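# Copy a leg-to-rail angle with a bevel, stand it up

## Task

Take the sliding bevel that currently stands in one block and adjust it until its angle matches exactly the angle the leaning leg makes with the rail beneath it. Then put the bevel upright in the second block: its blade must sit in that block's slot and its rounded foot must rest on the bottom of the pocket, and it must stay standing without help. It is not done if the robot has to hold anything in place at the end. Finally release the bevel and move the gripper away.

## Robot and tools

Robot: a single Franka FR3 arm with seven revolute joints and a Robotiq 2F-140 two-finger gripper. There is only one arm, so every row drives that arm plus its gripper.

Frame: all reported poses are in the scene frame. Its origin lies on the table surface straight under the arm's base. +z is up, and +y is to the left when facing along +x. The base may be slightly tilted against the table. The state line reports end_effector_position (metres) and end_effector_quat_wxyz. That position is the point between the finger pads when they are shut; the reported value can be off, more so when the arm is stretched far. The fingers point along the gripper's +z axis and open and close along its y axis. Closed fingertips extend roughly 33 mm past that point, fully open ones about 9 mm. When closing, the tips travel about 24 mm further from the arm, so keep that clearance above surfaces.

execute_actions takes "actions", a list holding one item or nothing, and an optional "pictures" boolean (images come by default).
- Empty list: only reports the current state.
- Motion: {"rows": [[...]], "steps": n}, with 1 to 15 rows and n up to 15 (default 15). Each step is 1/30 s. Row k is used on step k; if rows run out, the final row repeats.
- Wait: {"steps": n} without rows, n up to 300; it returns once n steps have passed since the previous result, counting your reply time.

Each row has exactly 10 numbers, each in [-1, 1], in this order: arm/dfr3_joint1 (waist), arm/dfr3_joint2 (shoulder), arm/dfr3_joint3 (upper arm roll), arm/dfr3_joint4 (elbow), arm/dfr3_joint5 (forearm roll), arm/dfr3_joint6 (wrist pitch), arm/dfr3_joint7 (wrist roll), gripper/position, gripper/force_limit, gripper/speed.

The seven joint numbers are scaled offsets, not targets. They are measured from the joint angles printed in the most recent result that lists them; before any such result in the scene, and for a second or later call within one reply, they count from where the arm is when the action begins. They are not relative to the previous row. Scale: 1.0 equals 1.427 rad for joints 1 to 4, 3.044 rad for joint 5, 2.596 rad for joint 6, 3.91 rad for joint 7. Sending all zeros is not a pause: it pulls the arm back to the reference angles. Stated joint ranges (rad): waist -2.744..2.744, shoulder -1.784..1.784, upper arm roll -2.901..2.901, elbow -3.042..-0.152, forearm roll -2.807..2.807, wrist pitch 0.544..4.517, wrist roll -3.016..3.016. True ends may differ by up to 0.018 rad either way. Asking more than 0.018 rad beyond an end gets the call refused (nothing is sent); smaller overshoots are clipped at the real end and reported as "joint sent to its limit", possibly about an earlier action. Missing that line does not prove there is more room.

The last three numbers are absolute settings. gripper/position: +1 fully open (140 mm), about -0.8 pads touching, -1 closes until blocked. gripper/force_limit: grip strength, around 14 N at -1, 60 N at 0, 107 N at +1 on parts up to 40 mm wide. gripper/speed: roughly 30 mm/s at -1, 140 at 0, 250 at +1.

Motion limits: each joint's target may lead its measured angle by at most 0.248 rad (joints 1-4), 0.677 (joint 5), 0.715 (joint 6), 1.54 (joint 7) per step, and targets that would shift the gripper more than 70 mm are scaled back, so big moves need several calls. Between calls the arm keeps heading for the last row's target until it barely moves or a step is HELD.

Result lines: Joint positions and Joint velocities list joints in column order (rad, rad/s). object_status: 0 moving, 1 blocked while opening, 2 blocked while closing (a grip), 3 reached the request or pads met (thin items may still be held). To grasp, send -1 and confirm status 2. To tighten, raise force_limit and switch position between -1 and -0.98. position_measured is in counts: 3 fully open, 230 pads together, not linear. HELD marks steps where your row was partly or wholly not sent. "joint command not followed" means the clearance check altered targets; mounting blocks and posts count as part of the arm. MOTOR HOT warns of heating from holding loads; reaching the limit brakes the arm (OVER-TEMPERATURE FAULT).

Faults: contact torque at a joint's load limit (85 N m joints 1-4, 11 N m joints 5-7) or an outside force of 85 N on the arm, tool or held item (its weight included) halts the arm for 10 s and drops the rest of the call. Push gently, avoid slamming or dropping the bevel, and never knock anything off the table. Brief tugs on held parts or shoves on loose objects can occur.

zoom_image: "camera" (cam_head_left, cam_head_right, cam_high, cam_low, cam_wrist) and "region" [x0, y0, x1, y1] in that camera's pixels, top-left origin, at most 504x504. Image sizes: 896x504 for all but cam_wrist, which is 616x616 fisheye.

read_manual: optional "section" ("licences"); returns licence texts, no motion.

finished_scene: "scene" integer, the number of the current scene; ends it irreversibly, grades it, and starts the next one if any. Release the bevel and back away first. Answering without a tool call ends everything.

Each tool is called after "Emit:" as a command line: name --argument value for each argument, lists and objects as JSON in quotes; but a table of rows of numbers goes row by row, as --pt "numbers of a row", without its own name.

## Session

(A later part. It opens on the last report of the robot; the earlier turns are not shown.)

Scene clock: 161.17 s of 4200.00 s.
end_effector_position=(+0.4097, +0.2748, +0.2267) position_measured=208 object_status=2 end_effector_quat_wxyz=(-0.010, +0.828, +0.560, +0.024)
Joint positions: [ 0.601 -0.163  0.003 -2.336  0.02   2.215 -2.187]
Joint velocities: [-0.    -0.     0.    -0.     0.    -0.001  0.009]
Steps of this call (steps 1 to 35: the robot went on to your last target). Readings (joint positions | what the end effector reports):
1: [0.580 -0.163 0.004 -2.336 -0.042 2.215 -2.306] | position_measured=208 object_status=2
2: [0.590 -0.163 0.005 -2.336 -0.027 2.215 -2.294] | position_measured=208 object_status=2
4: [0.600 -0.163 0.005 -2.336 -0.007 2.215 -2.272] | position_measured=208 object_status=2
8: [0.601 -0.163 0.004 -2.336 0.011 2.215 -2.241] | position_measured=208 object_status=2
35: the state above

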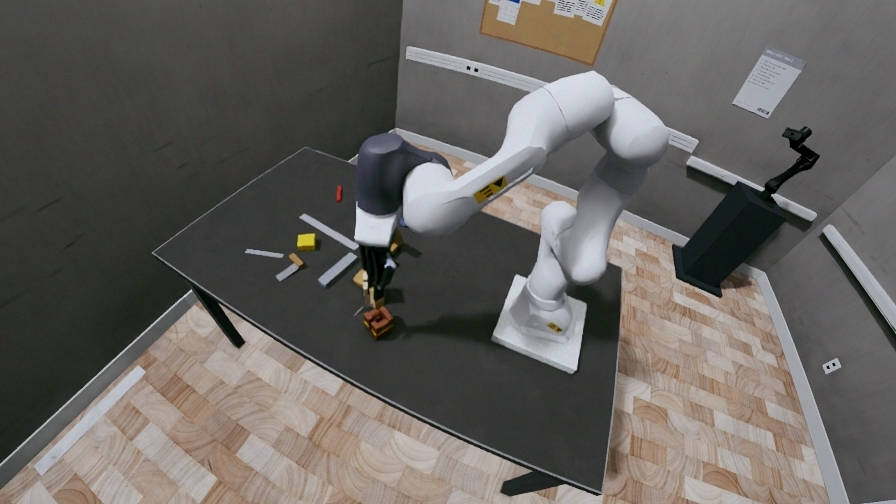

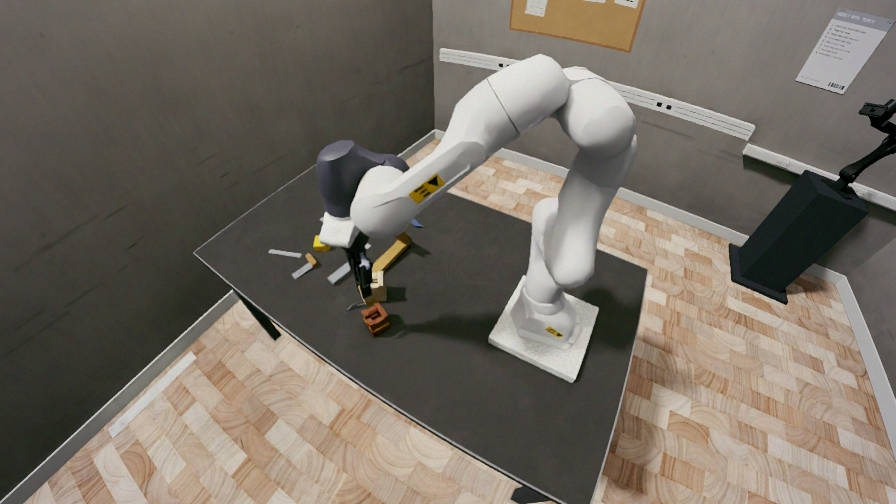

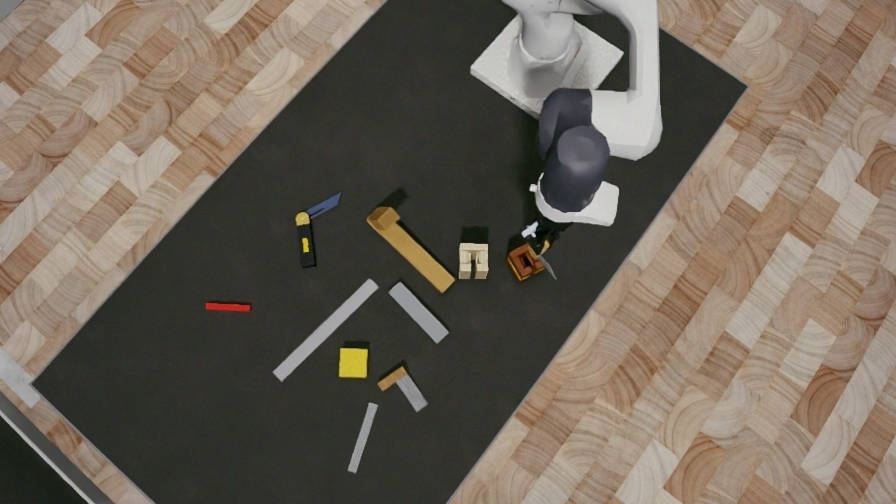

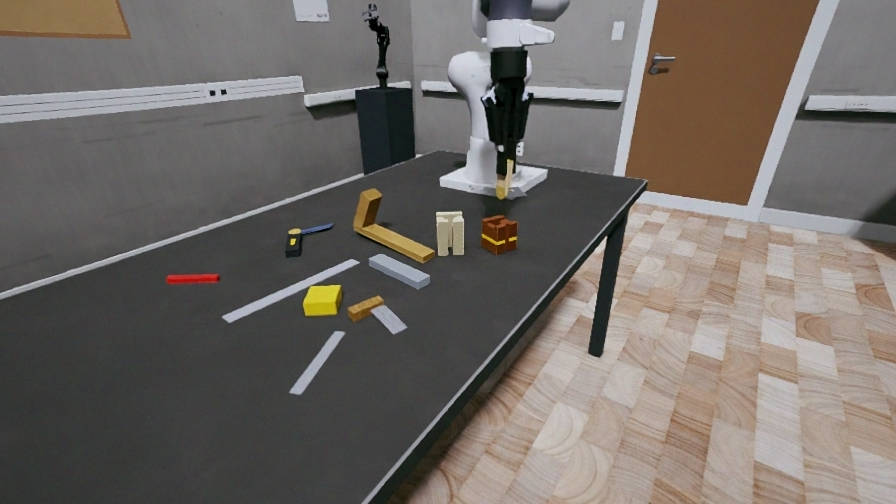

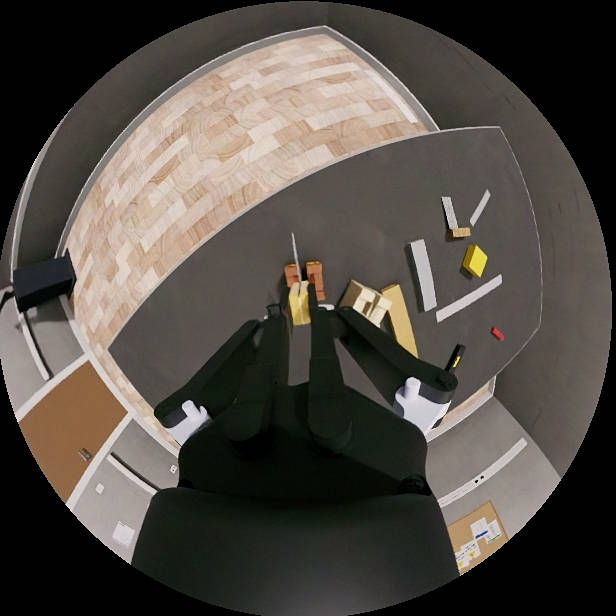

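Emit:
execute_actions --actions '[{"rows":[[-0.002,0.006,0,-0.003,0,0.01,0.003,-1,0.5,-0.3],[-0.004,0.012,0,-0.006,0,0.018,0.003,-1,0.5,-0.3],[-0.006,0.018,0,-0.009,0,0.025,0.003,-1,0.5,-0.3],[-0.008,0.024,0,-0.012,0,0.031,0.003,-1,0.5,-0.3],[-0.01,0.03,0,-0.016,0,0.037,0.003,-1,0.5,-0.3],[-0.011,0.036,0,-0.019,0,0.042,0.003,-1,0.5,-0.3],[-0.011,0.042,0,-0.022,0,0.042,0.003,-1,0.5,-0.3],[-0.011,0.048,0,-0.026,0,0.042,0.003,-1,0.5,-0.3]]}]' --pictures false

Emit:
execute_actions --actions '[{"steps":20}]'

Emit:
zoom_image --camera "cam_wrist" --region '[250,220,350,320]'

Emit:
zoom_image --camera "cam_low" --region '[460,170,550,260]'

Emit:
zoom_image --camera "cam_high" --region '[495,225,565,295]'

Emit:
zoom_image --camera "cam_head_left" --region '[345,280,415,350]'

Scene clock: 168.07 s of 4200.00 s.
end_effector_position=(+0.4146, +0.2696, +0.1848) position_measured=208 object_status=2 end_effector_quat_wxyz=(-0.010, +0.834, +0.552, +0.018)
Joint positions: [ 0.588 -0.093  0.003 -2.373  0.02   2.31  -2.182]
Joint velocities: [ 0.    -0.001  0.001  0.     0.001  0.061  0.001]
Steps of this call (steps 1 to 15: the robot went on to your last target; steps 16 to 90: nothing new was sent; then 3.40 s passed at rest; steps 91 to 105: all 15 steps of this action). Readings (joint positions | what the end effector reports):
91: [0.601 -0.162 0.003 -2.336 0.020 2.219 -2.184] | position_measured=208 object_status=2
92: [0.601 -0.159 0.003 -2.337 0.020 2.225 -2.184] | position_measured=208 object_status=2
94: [0.597 -0.148 0.003 -2.342 0.020 2.245 -2.183] | position_measured=208 object_status=2
98: [0.589 -0.115 0.003 -2.359 0.020 2.285 -2.182] | position_measured=208 object_status=2
105: the state above

Scene clock: 168.73 s of 4200.00 s.
end_effector_position=(+0.4172, +0.2712, +0.1858) position_measured=208 object_status=2 end_effector_quat_wxyz=(-0.010, +0.834, +0.551, +0.023)
Joint positions: [ 0.588 -0.093  0.003 -2.373  0.02   2.32  -2.181]
Joint velocities: [ 0.    -0.002 -0.     0.     0.     0.001 -0.001]
Steps of this call (steps 1 to 15: the robot went on to your last target; steps 16 to 20: nothing new was sent). Readings (joint positions | what the end effector reports):
1: [0.588 -0.093 0.003 -2.373 0.020 2.312 -2.182] | position_measured=208 object_status=2
2: [0.588 -0.093 0.003 -2.373 0.020 2.313 -2.181] | position_measured=208 object_status=2
4: [0.588 -0.093 0.003 -2.373 0.020 2.315 -2.181] | position_measured=208 object_status=2
8: [0.588 -0.093 0.003 -2.373 0.020 2.318 -2.181] | position_measured=208 object_status=2
20: the state above
The arm was judged still, so your last target was given up. Only a new action makes it travel on or press farther. Fingers that are still opening or closing keep moving.

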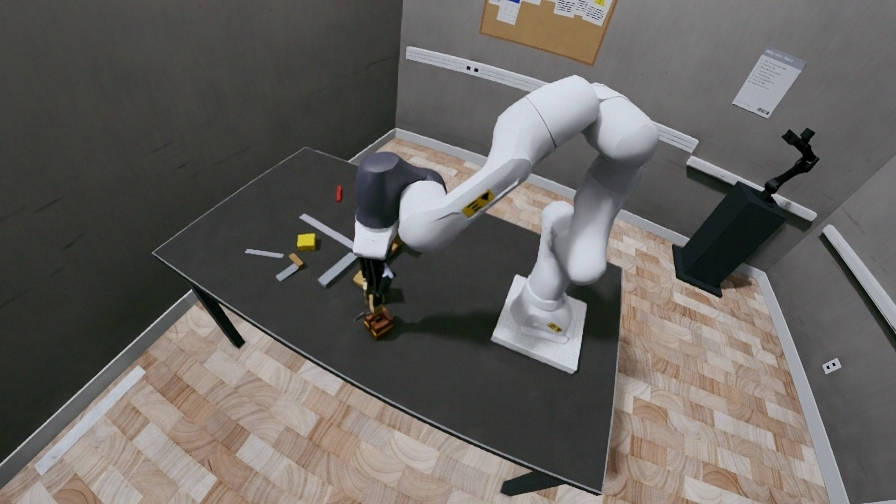

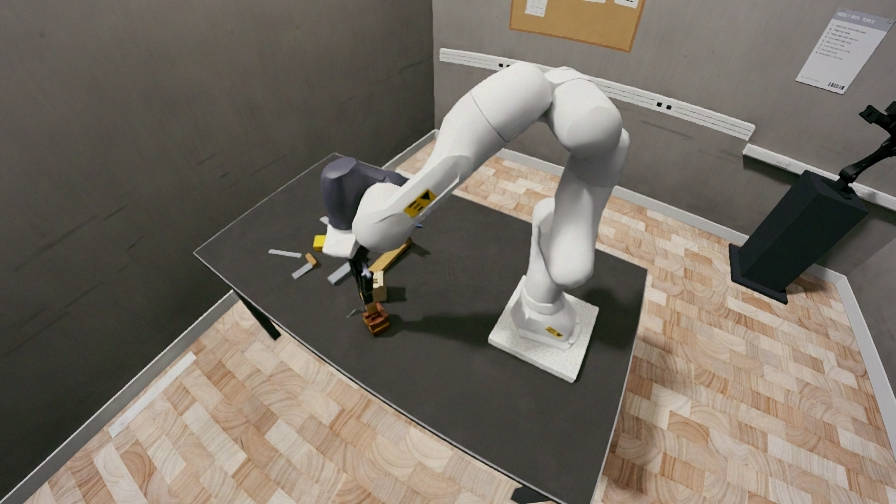

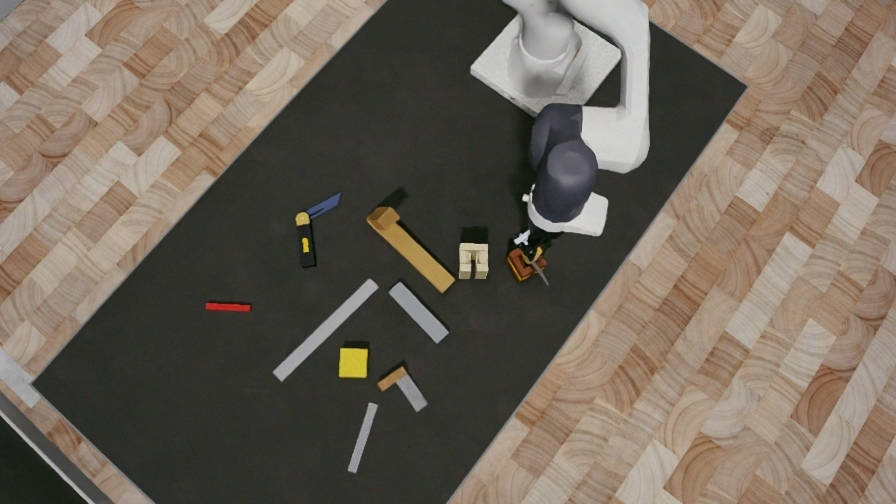

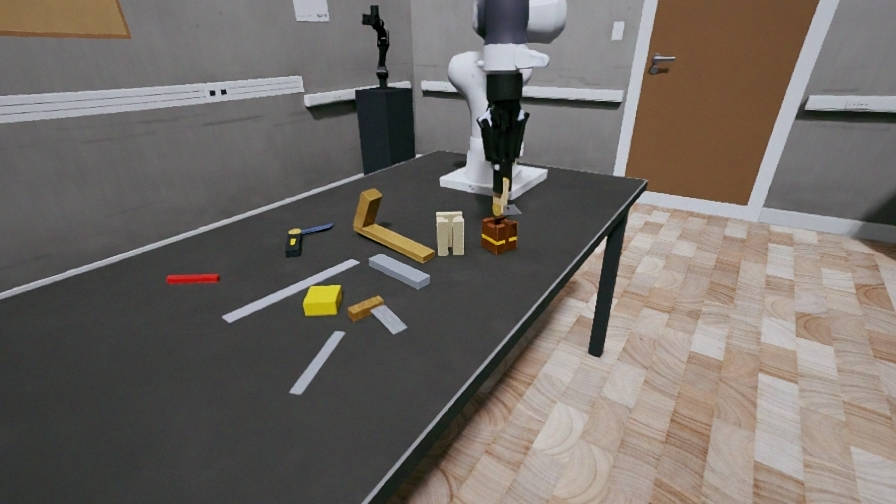

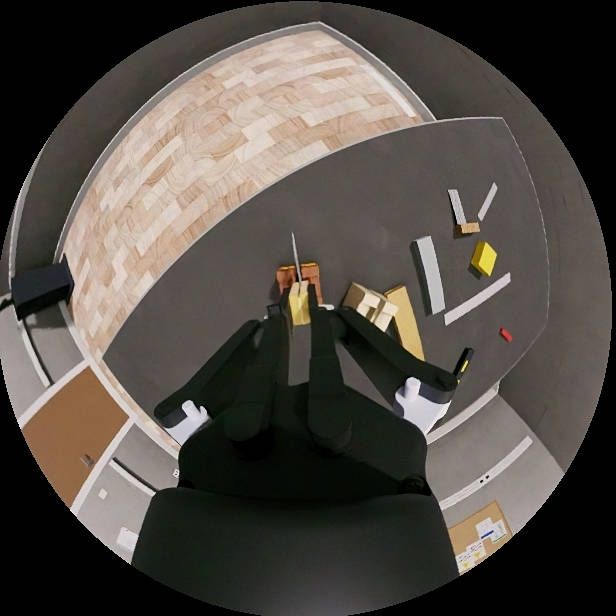

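Region (250, 220, 350, 320) of cam_wrist's 616x616 image, scaled by 5.040, with more detail than that image has.

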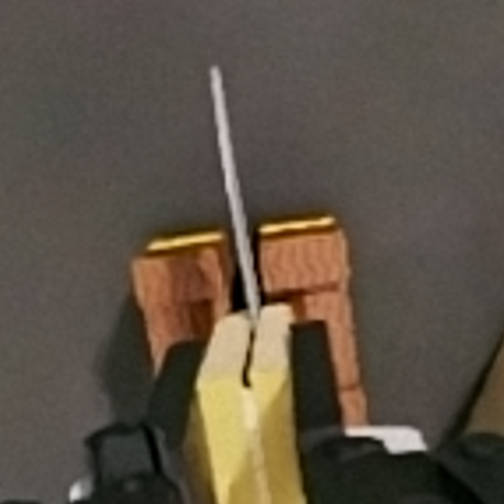

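Region (460, 170, 550, 260) of cam_low's 896x504 image, scaled by 5.600, with more detail than that image has.

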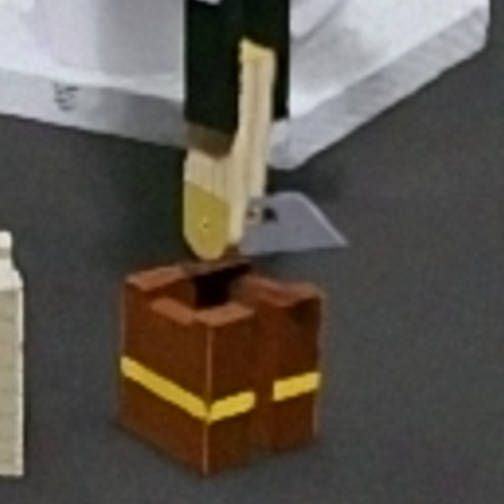

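Region (495, 225, 565, 295) of cam_high's 896x504 image, scaled by 7.200, with more detail than that image has.

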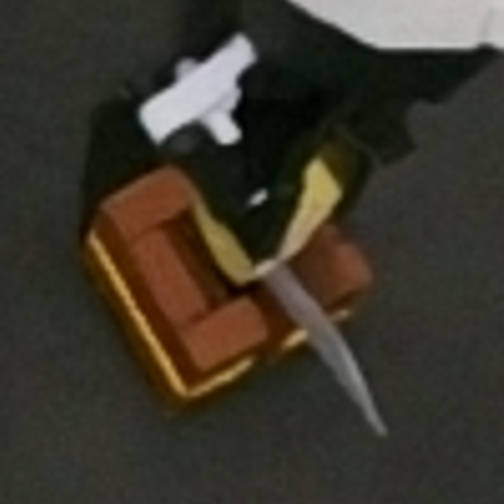

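Region (345, 280, 415, 350) of cam_head_left's 896x504 image, scaled by 7.200, with more detail than that image has.

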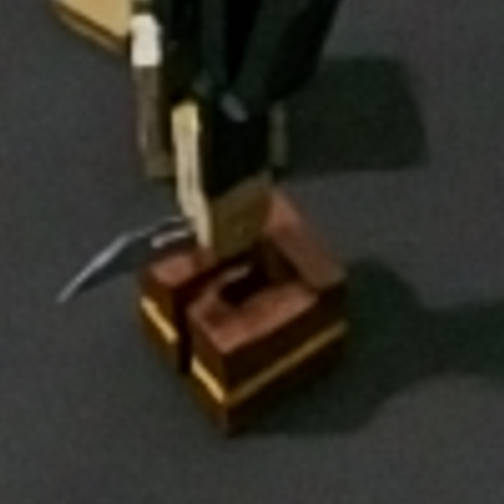

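Emit:
execute_actions --actions '[{"rows":[[0,0.001,0,-0.001,0,0.006,0,-1,0.5,-0.3],[0,0.003,0,-0.002,0,0.009,0,-1,0.5,-0.3],[0,0.005,0,-0.003,0,0.011,0,-1,0.5,-0.3],[0,0.007,0,-0.0045,0,0.013,0,-1,0.5,-0.3],[0,0.009,0,-0.006,0,0.015,0,-1,0.5,-0.3],[0,0.011,0,-0.007,0,0.017,0,-1,0.5,-0.3],[0,0.013,0,-0.0085,0,0.019,0,-1,0.5,-0.3],[0,0.015,0,-0.01,0,0.021,0,-1,0.5,-0.3],[0,0.017,0,-0.011,0,0.0225,0,-1,0.5,-0.3],[0,0.019,0,-0.012,0,0.0225,0,-1,0.5,-0.3],[0,0.021,0,-0.0135,0,0.0225,0,-1,0.5,-0.3],[0,0.0225,0,-0.0145,0,0.0225,0,-1,0.5,-0.3]]}]' --pictures false

Emit:
execute_actions --actions '[{"steps":12}]'

Emit:
zoom_image --camera "cam_wrist" --region '[250,220,350,320]'

Emit:
zoom_image --camera "cam_high" --region '[495,225,565,295]'

Emit:
zoom_image --camera "cam_head_left" --region '[345,280,415,350]'

Scene clock: 177.33 s of 4200.00 s.
end_effector_position=(+0.4171, +0.2708, +0.1669) position_measured=208 object_status=2 end_effector_quat_wxyz=(-0.009, +0.834, +0.551, +0.022)
Joint positions: [ 0.587 -0.061  0.003 -2.391  0.02   2.367 -2.181]
Joint velocities: [-0.002  0.027 -0.001 -0.018 -0.     0.033 -0.001]
Steps of this call (steps 1 to 90: nothing new was sent; then 5.10 s passed at rest; steps 91 to 105: all 15 steps of this action). Readings (joint positions | what the end effector reports):
91: [0.587 -0.092 0.003 -2.373 0.020 2.321 -2.181] | position_measured=208 object_status=2
92: [0.587 -0.092 0.003 -2.373 0.020 2.324 -2.181] | position_measured=208 object_status=2
94: [0.587 -0.089 0.003 -2.374 0.020 2.332 -2.181] | position_measured=208 object_status=2
98: [0.587 -0.079 0.003 -2.380 0.020 2.349 -2.181] | position_measured=208 object_status=2
105: the state above

Scene clock: 177.73 s of 4200.00 s.
end_effector_position=(+0.4183, +0.2716, +0.1668) position_measured=208 object_status=2 end_effector_quat_wxyz=(-0.009, +0.834, +0.551, +0.024)
Joint positions: [ 0.587 -0.061  0.003 -2.392  0.02   2.373 -2.181]
Joint velocities: [ 0.    -0.    -0.     0.    -0.     0.004 -0.001]
Steps of this call (steps 1 to 12: the robot went on to your last target). Readings (joint positions | what the end effector reports):
1: [0.587 -0.061 0.003 -2.391 0.020 2.368 -2.181] | position_measured=208 object_status=2
2: [0.587 -0.061 0.003 -2.392 0.020 2.369 -2.181] | position_measured=208 object_status=2
4: [0.587 -0.061 0.003 -2.392 0.020 2.370 -2.181] | position_measured=208 object_status=2
8: [0.587 -0.061 0.003 -2.392 0.020 2.372 -2.181] | position_measured=208 object_status=2
12: the state above

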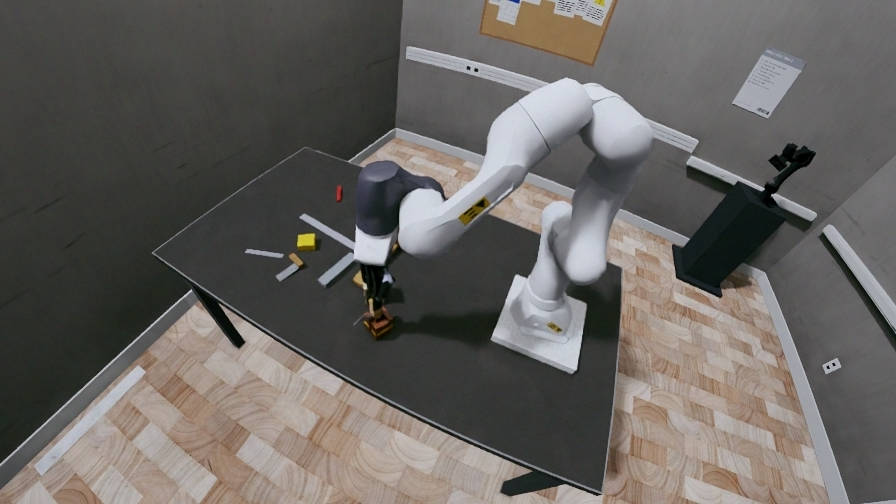

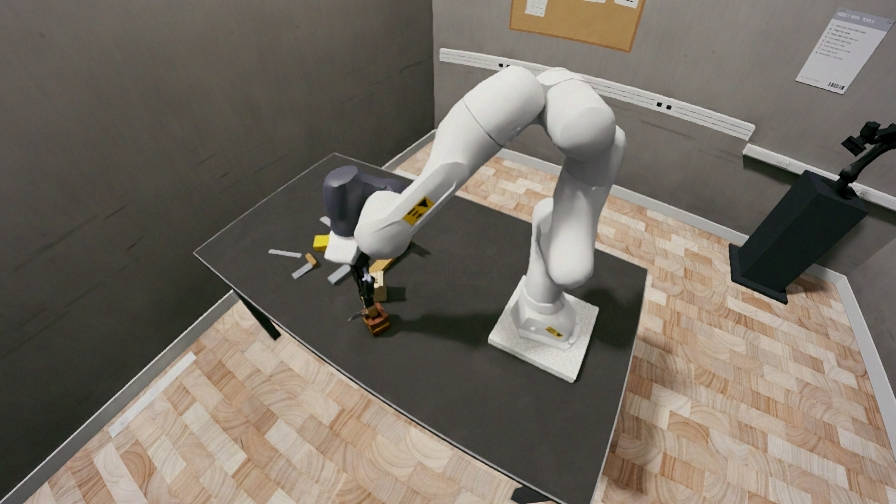

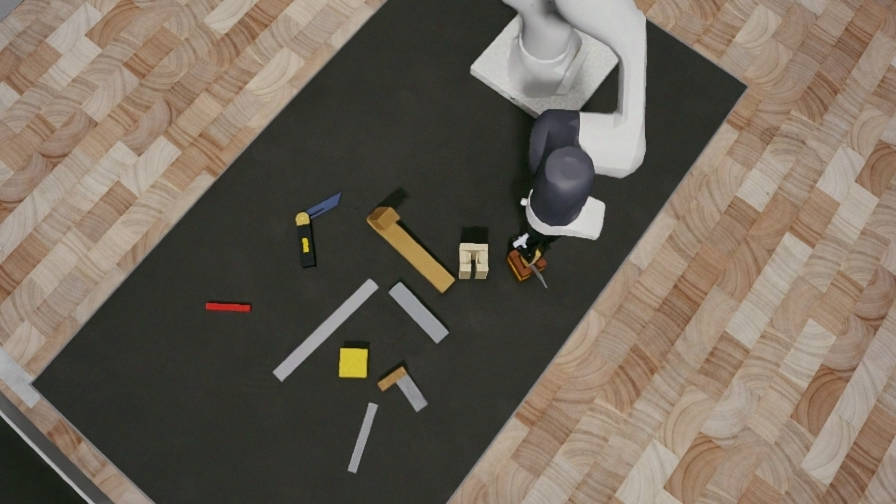

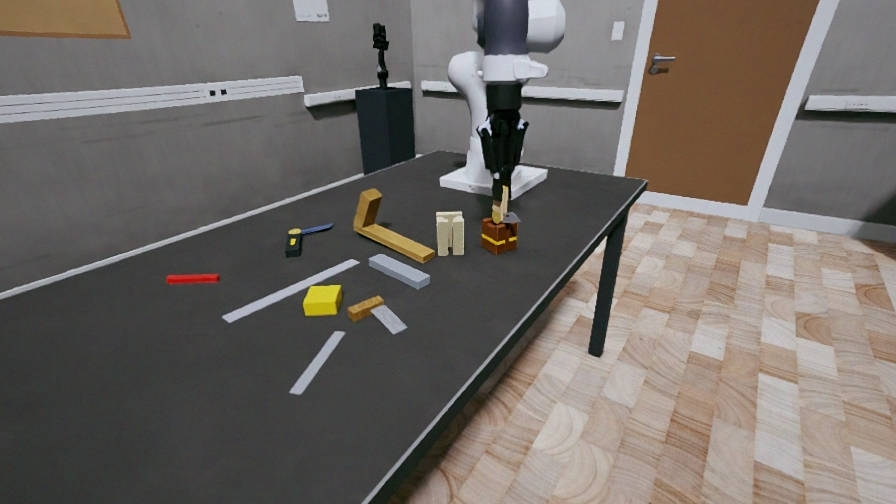

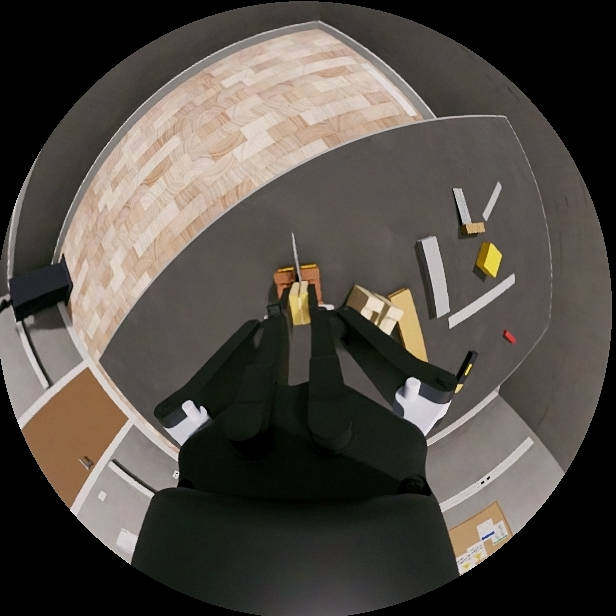

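Region (250, 220, 350, 320) of cam_wrist's 616x616 image, scaled by 5.040, with more detail than that image has.

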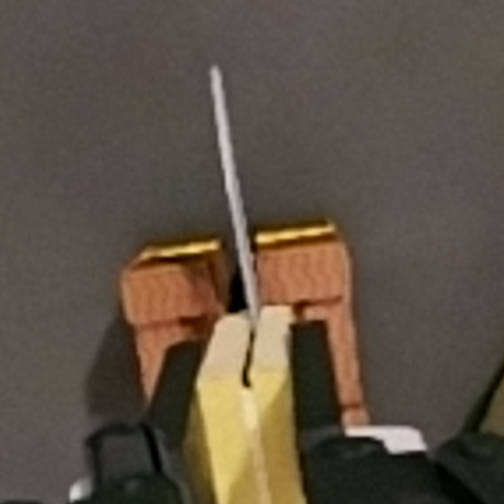

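Region (495, 225, 565, 295) of cam_high's 896x504 image, scaled by 7.200, with more detail than that image has.

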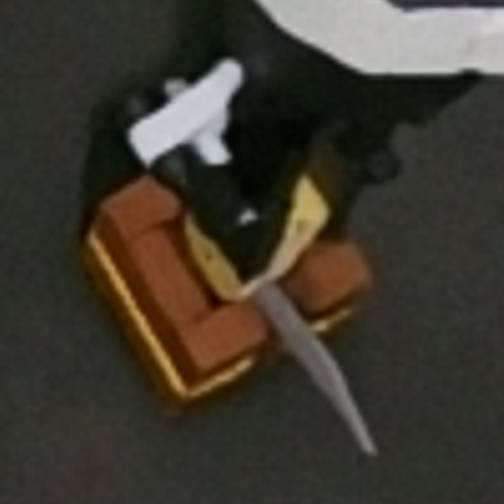

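Region (345, 280, 415, 350) of cam_head_left's 896x504 image, scaled by 7.200, with more detail than that image has.

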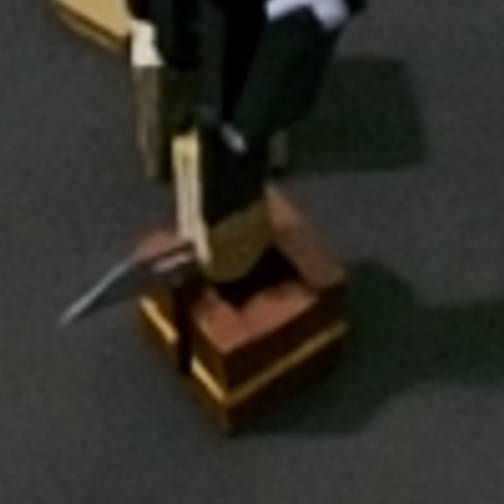

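Emit:
execute_actions --actions '[{"rows":[[0,0,0,0,0,-0.0058,0,-1,0.5,-0.3]]}]' --pictures false

Emit:
execute_actions --actions '[{"rows":[[0,0.001,0,-0.001,0,0.005,0,-1,0.5,-0.3],[0,0.003,0,-0.002,0,0.008,0,-1,0.5,-0.3],[0,0.005,0,-0.003,0,0.01,0,-1,0.5,-0.3],[0,0.007,0,-0.004,0,0.012,0,-1,0.5,-0.3],[0,0.009,0,-0.005,0,0.014,0,-1,0.5,-0.3],[0,0.011,0,-0.006,0,0.016,0,-1,0.5,-0.3],[0,0.013,0,-0.007,0,0.018,0,-1,0.5,-0.3],[0,0.015,0,-0.008,0,0.0185,0,-1,0.5,-0.3],[0,0.017,0,-0.009,0,0.0185,0,-1,0.5,-0.3],[0,0.0185,0,-0.01,0,0.0185,0,-1,0.5,-0.3],[0,0.02,0,-0.011,0,0.0185,0,-1,0.5,-0.3]]}]'

Emit:
zoom_image --camera "cam_wrist" --region '[250,220,350,320]'

Emit:
zoom_image --camera "cam_head_left" --region '[345,280,415,350]'

Scene clock: 185.37 s of 4200.00 s.
end_effector_position=(+0.4154, +0.2698, +0.1657) position_measured=208 object_status=2 end_effector_quat_wxyz=(-0.009, +0.834, +0.551, +0.019)
Joint positions: [ 0.587 -0.061  0.003 -2.392  0.02   2.362 -2.181]
Joint velocities: [ 0.     0.001 -0.001 -0.001  0.001 -0.004 -0.001]
Steps of this call (steps 1 to 15: the robot went on to your last target; steps 16 to 90: nothing new was sent; then 4.13 s passed at rest; steps 91 to 105: all 15 steps of this action). Readings (joint positions | what the end effector reports):
91: [0.587 -0.061 0.003 -2.392 0.020 2.372 -2.181] | position_measured=208 object_status=2
92: [0.587 -0.061 0.003 -2.392 0.020 2.370 -2.181] | position_measured=208 object_status=2
94: [0.587 -0.061 0.003 -2.392 0.020 2.367 -2.181] | position_measured=208 object_status=2
98: [0.587 -0.061 0.003 -2.392 0.020 2.364 -2.181] | position_measured=208 object_status=2
105: the state above

Scene clock: 185.87 s of 4200.00 s.
end_effector_position=(+0.4173, +0.2717, +0.1576) position_measured=208 object_status=2 end_effector_quat_wxyz=(-0.009, +0.834, +0.551, +0.022)
Joint positions: [ 0.588 -0.044  0.003 -2.399  0.02   2.393 -2.181]
Joint velocities: [-0.001 -0.001 -0.001 -0.002  0.     0.001 -0.001]
Steps of this call (steps 1 to 15: all 15 steps of this action). Readings (joint positions | what the end effector reports):
1: [0.587 -0.060 0.003 -2.392 0.020 2.363 -2.181] | position_measured=208 object_status=2
2: [0.587 -0.060 0.003 -2.392 0.020 2.366 -2.181] | position_measured=208 object_status=2
4: [0.587 -0.057 0.003 -2.392 0.020 2.372 -2.181] | position_measured=208 object_status=2
8: [0.587 -0.047 0.003 -2.397 0.020 2.388 -2.181] | position_measured=208 object_status=2
15: the state above

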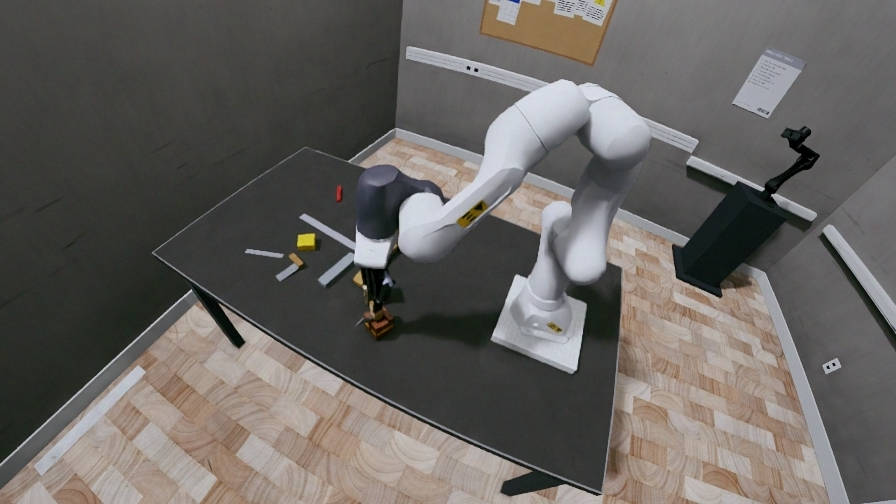

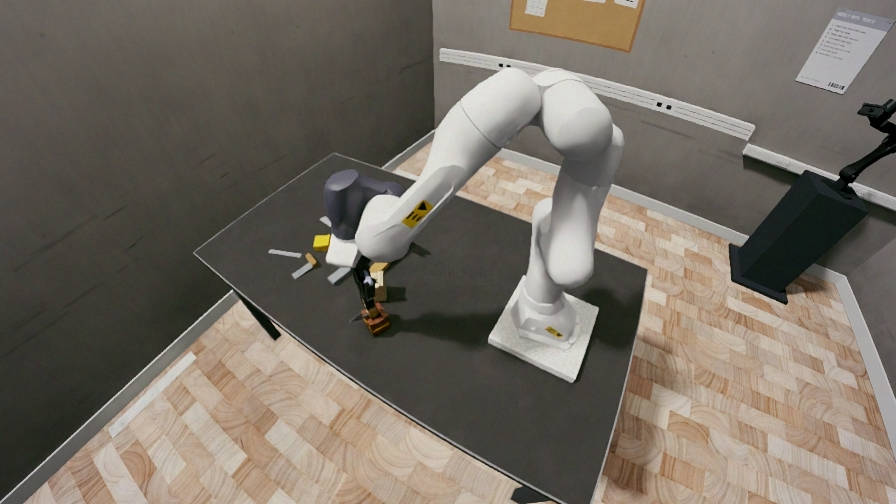

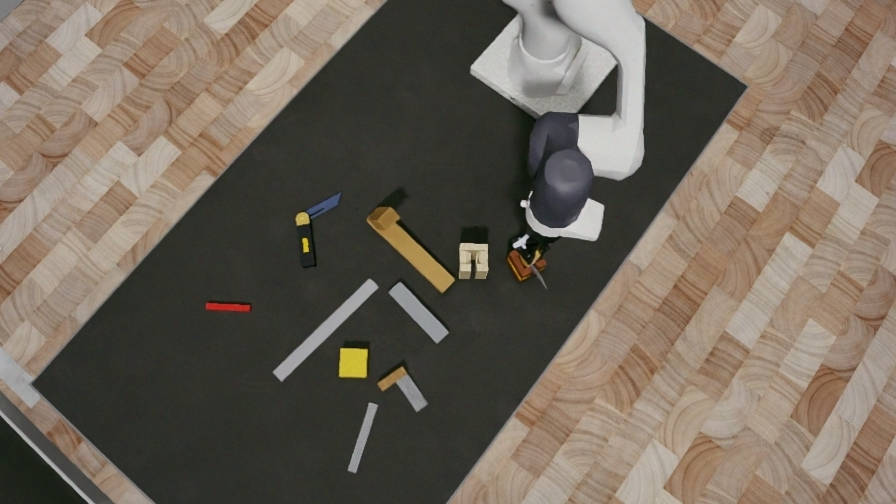

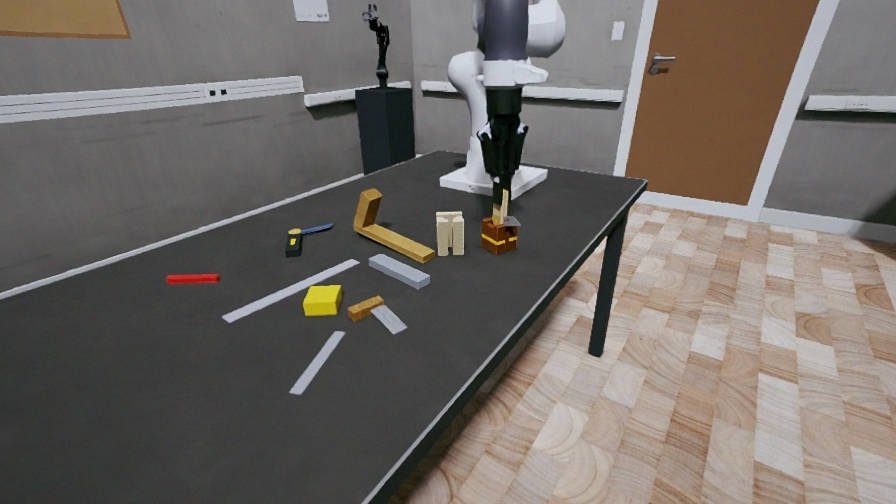

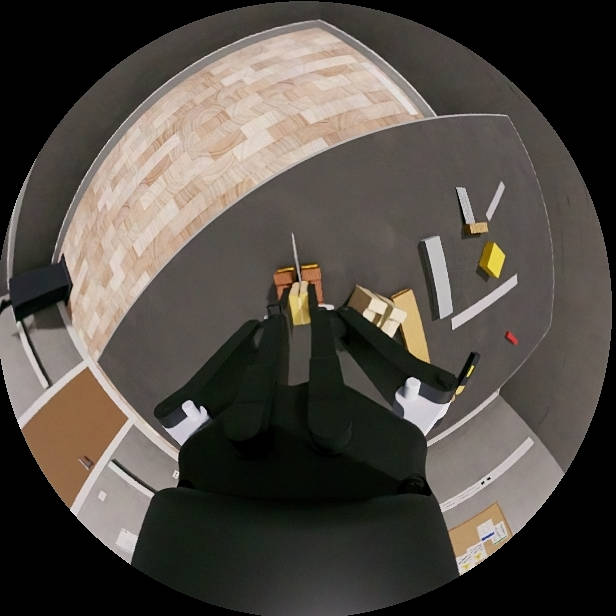

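Region (250, 220, 350, 320) of cam_wrist's 616x616 image, scaled by 5.040, with more detail than that image has.

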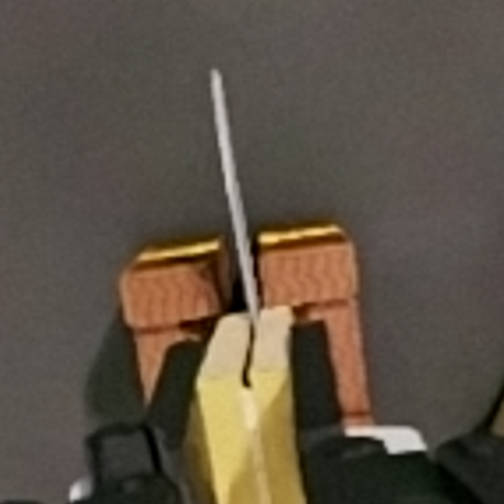

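Region (345, 280, 415, 350) of cam_head_left's 896x504 image, scaled by 7.200, with more detail than that image has.

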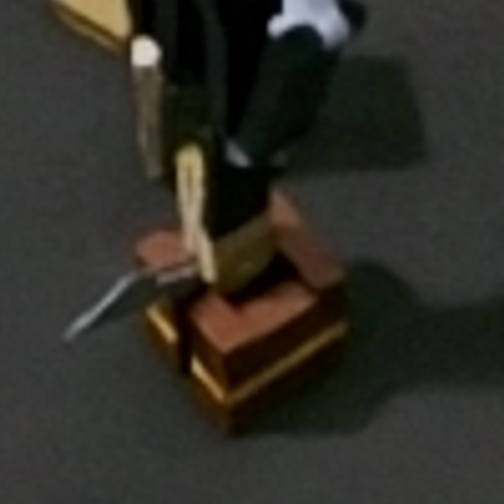

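Emit:
zoom_image --camera "cam_high" --region '[500,235,555,290]'

Emit:
zoom_image --camera "cam_low" --region '[470,190,530,250]'

Region (500, 235, 555, 290) of cam_high's 896x504 image, scaled by 9.164, with more detail than that image has.

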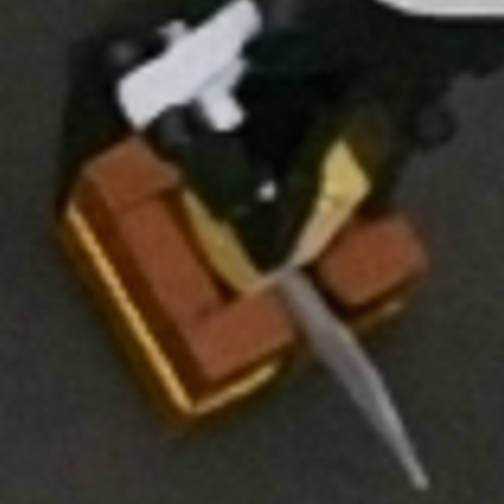

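Region (470, 190, 530, 250) of cam_low's 896x504 image, scaled by 8.400, with more detail than that image has.

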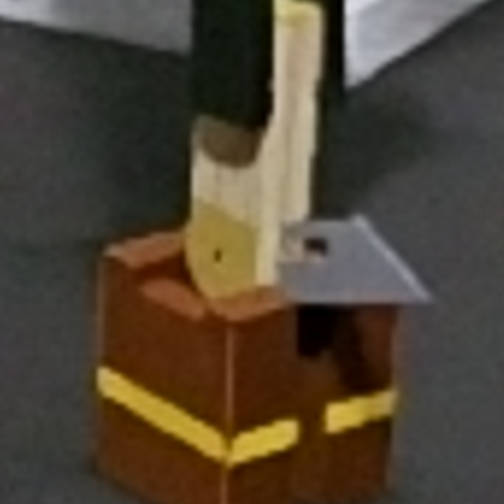

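Emit:
execute_actions --actions '[{"rows":[[0,-0.004,0,0,0,0,0,-1,0.5,-0.3],[0,-0.004,0,0,0,-0.003,0,-1,0.5,-0.3],[0.003,-0.004,0,0,0,-0.006,0,-1,0.5,-0.3]]}]' --pictures false

Emit:
execute_actions --actions '[{"rows":[[0,0.001,0,-0.001,0,0.003,0,-1,0.5,-0.3],[0,0.002,0,-0.0015,0,0.004,0,-1,0.5,-0.3],[0,0.003,0,-0.002,0,0.005,0,-1,0.5,-0.3],[0,0.004,0,-0.0025,0,0.006,0,-1,0.5,-0.3],[0,0.005,0,-0.003,0,0.007,0,-1,0.5,-0.3],[0,0.006,0,-0.0035,0,0.008,0,-1,0.5,-0.3],[0,0.007,0,-0.004,0,0.0085,0,-1,0.5,-0.3],[0,0.008,0,-0.0045,0,0.0085,0,-1,0.5,-0.3],[0,0.009,0,-0.005,0,0.0085,0,-1,0.5,-0.3]]}]'

Emit:
zoom_image --camera "cam_wrist" --region '[250,220,350,320]'

Scene clock: 193.73 s of 4200.00 s.
end_effector_position=(+0.4142, +0.2711, +0.1582) position_measured=208 object_status=2 end_effector_quat_wxyz=(-0.009, +0.833, +0.552, +0.018)
Joint positions: [ 0.591 -0.048  0.003 -2.399  0.02   2.382 -2.181]
Joint velocities: [ 0.     0.001  0.001  0.001 -0.    -0.006 -0.   ]
Steps of this call (steps 1 to 15: the robot went on to your last target; steps 16 to 90: nothing new was sent; then 4.37 s passed at rest; steps 91 to 105: all 15 steps of this action). Readings (joint positions | what the end effector reports):
91: [0.588 -0.046 0.003 -2.399 0.020 2.392 -2.181] | position_measured=208 object_status=2
92: [0.588 -0.046 0.003 -2.399 0.020 2.391 -2.181] | position_measured=208 object_status=2
94: [0.589 -0.048 0.003 -2.399 0.020 2.388 -2.181] | position_measured=208 object_status=2
98: [0.590 -0.048 0.003 -2.399 0.020 2.384 -2.181] | position_measured=208 object_status=2
105: the state above

Scene clock: 194.23 s of 4200.00 s.
end_effector_position=(+0.4139, +0.2709, +0.1514) position_measured=208 object_status=2 end_effector_quat_wxyz=(-0.009, +0.834, +0.552, +0.018)
Joint positions: [ 0.591 -0.036  0.003 -2.405  0.02   2.397 -2.181]
Joint velocities: [-0.002 -0.001 -0.001  0.    -0.     0.012  0.001]
Steps of this call (steps 1 to 15: all 15 steps of this action). Readings (joint positions | what the end effector reports):
1: [0.591 -0.048 0.003 -2.399 0.020 2.382 -2.181] | position_measured=208 object_status=2
2: [0.591 -0.048 0.003 -2.399 0.020 2.383 -2.181] | position_measured=208 object_status=2
4: [0.591 -0.046 0.003 -2.400 0.020 2.386 -2.181] | position_measured=208 object_status=2
8: [0.591 -0.041 0.003 -2.402 0.020 2.393 -2.181] | position_measured=208 object_status=2
15: the state above

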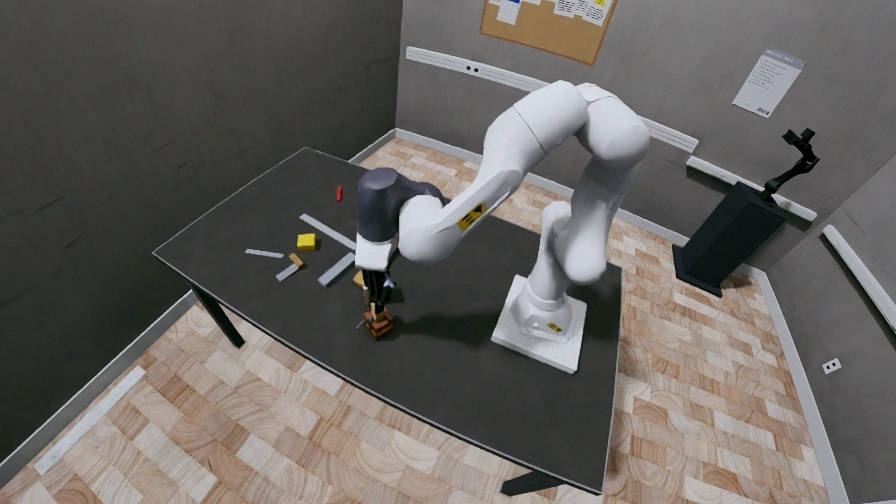

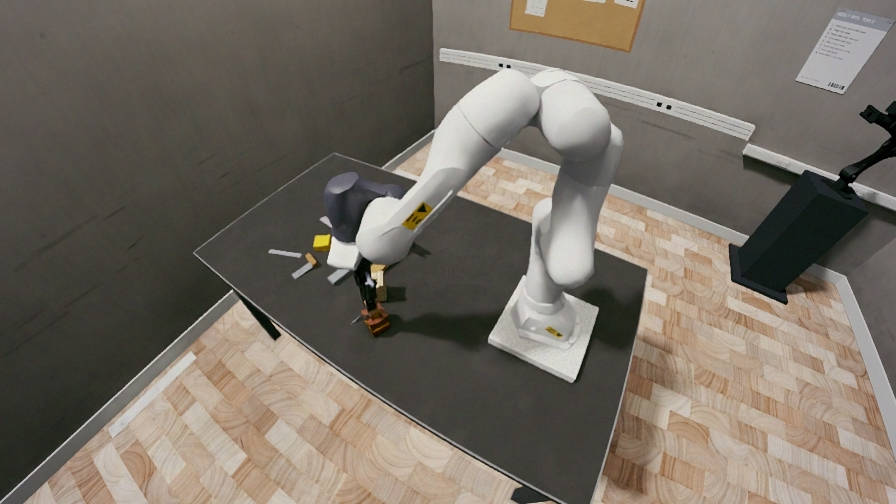

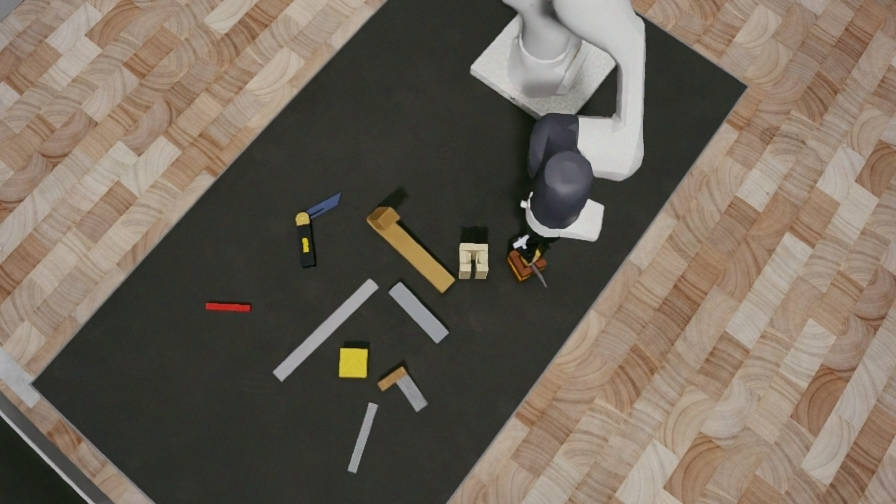

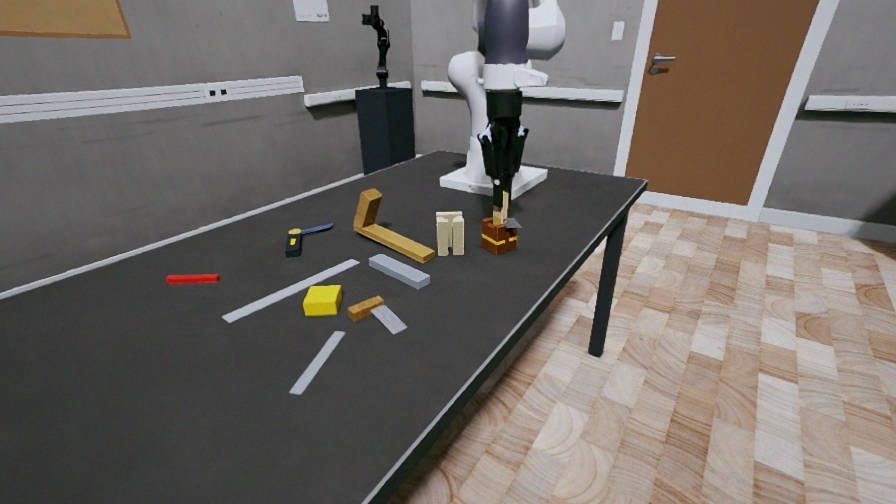

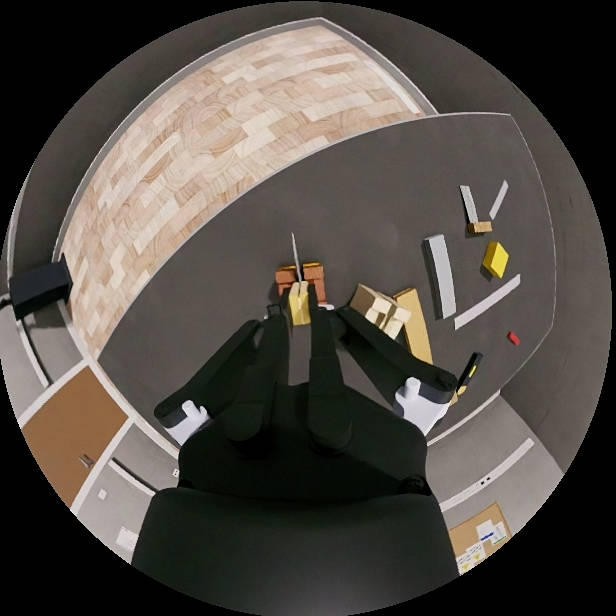

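Region (250, 220, 350, 320) of cam_wrist's 616x616 image, scaled by 5.040, with more detail than that image has.

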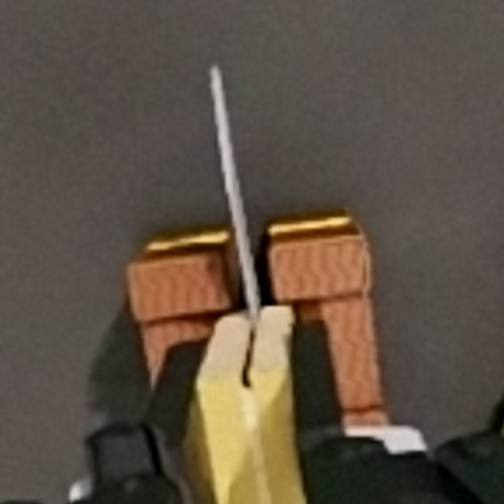

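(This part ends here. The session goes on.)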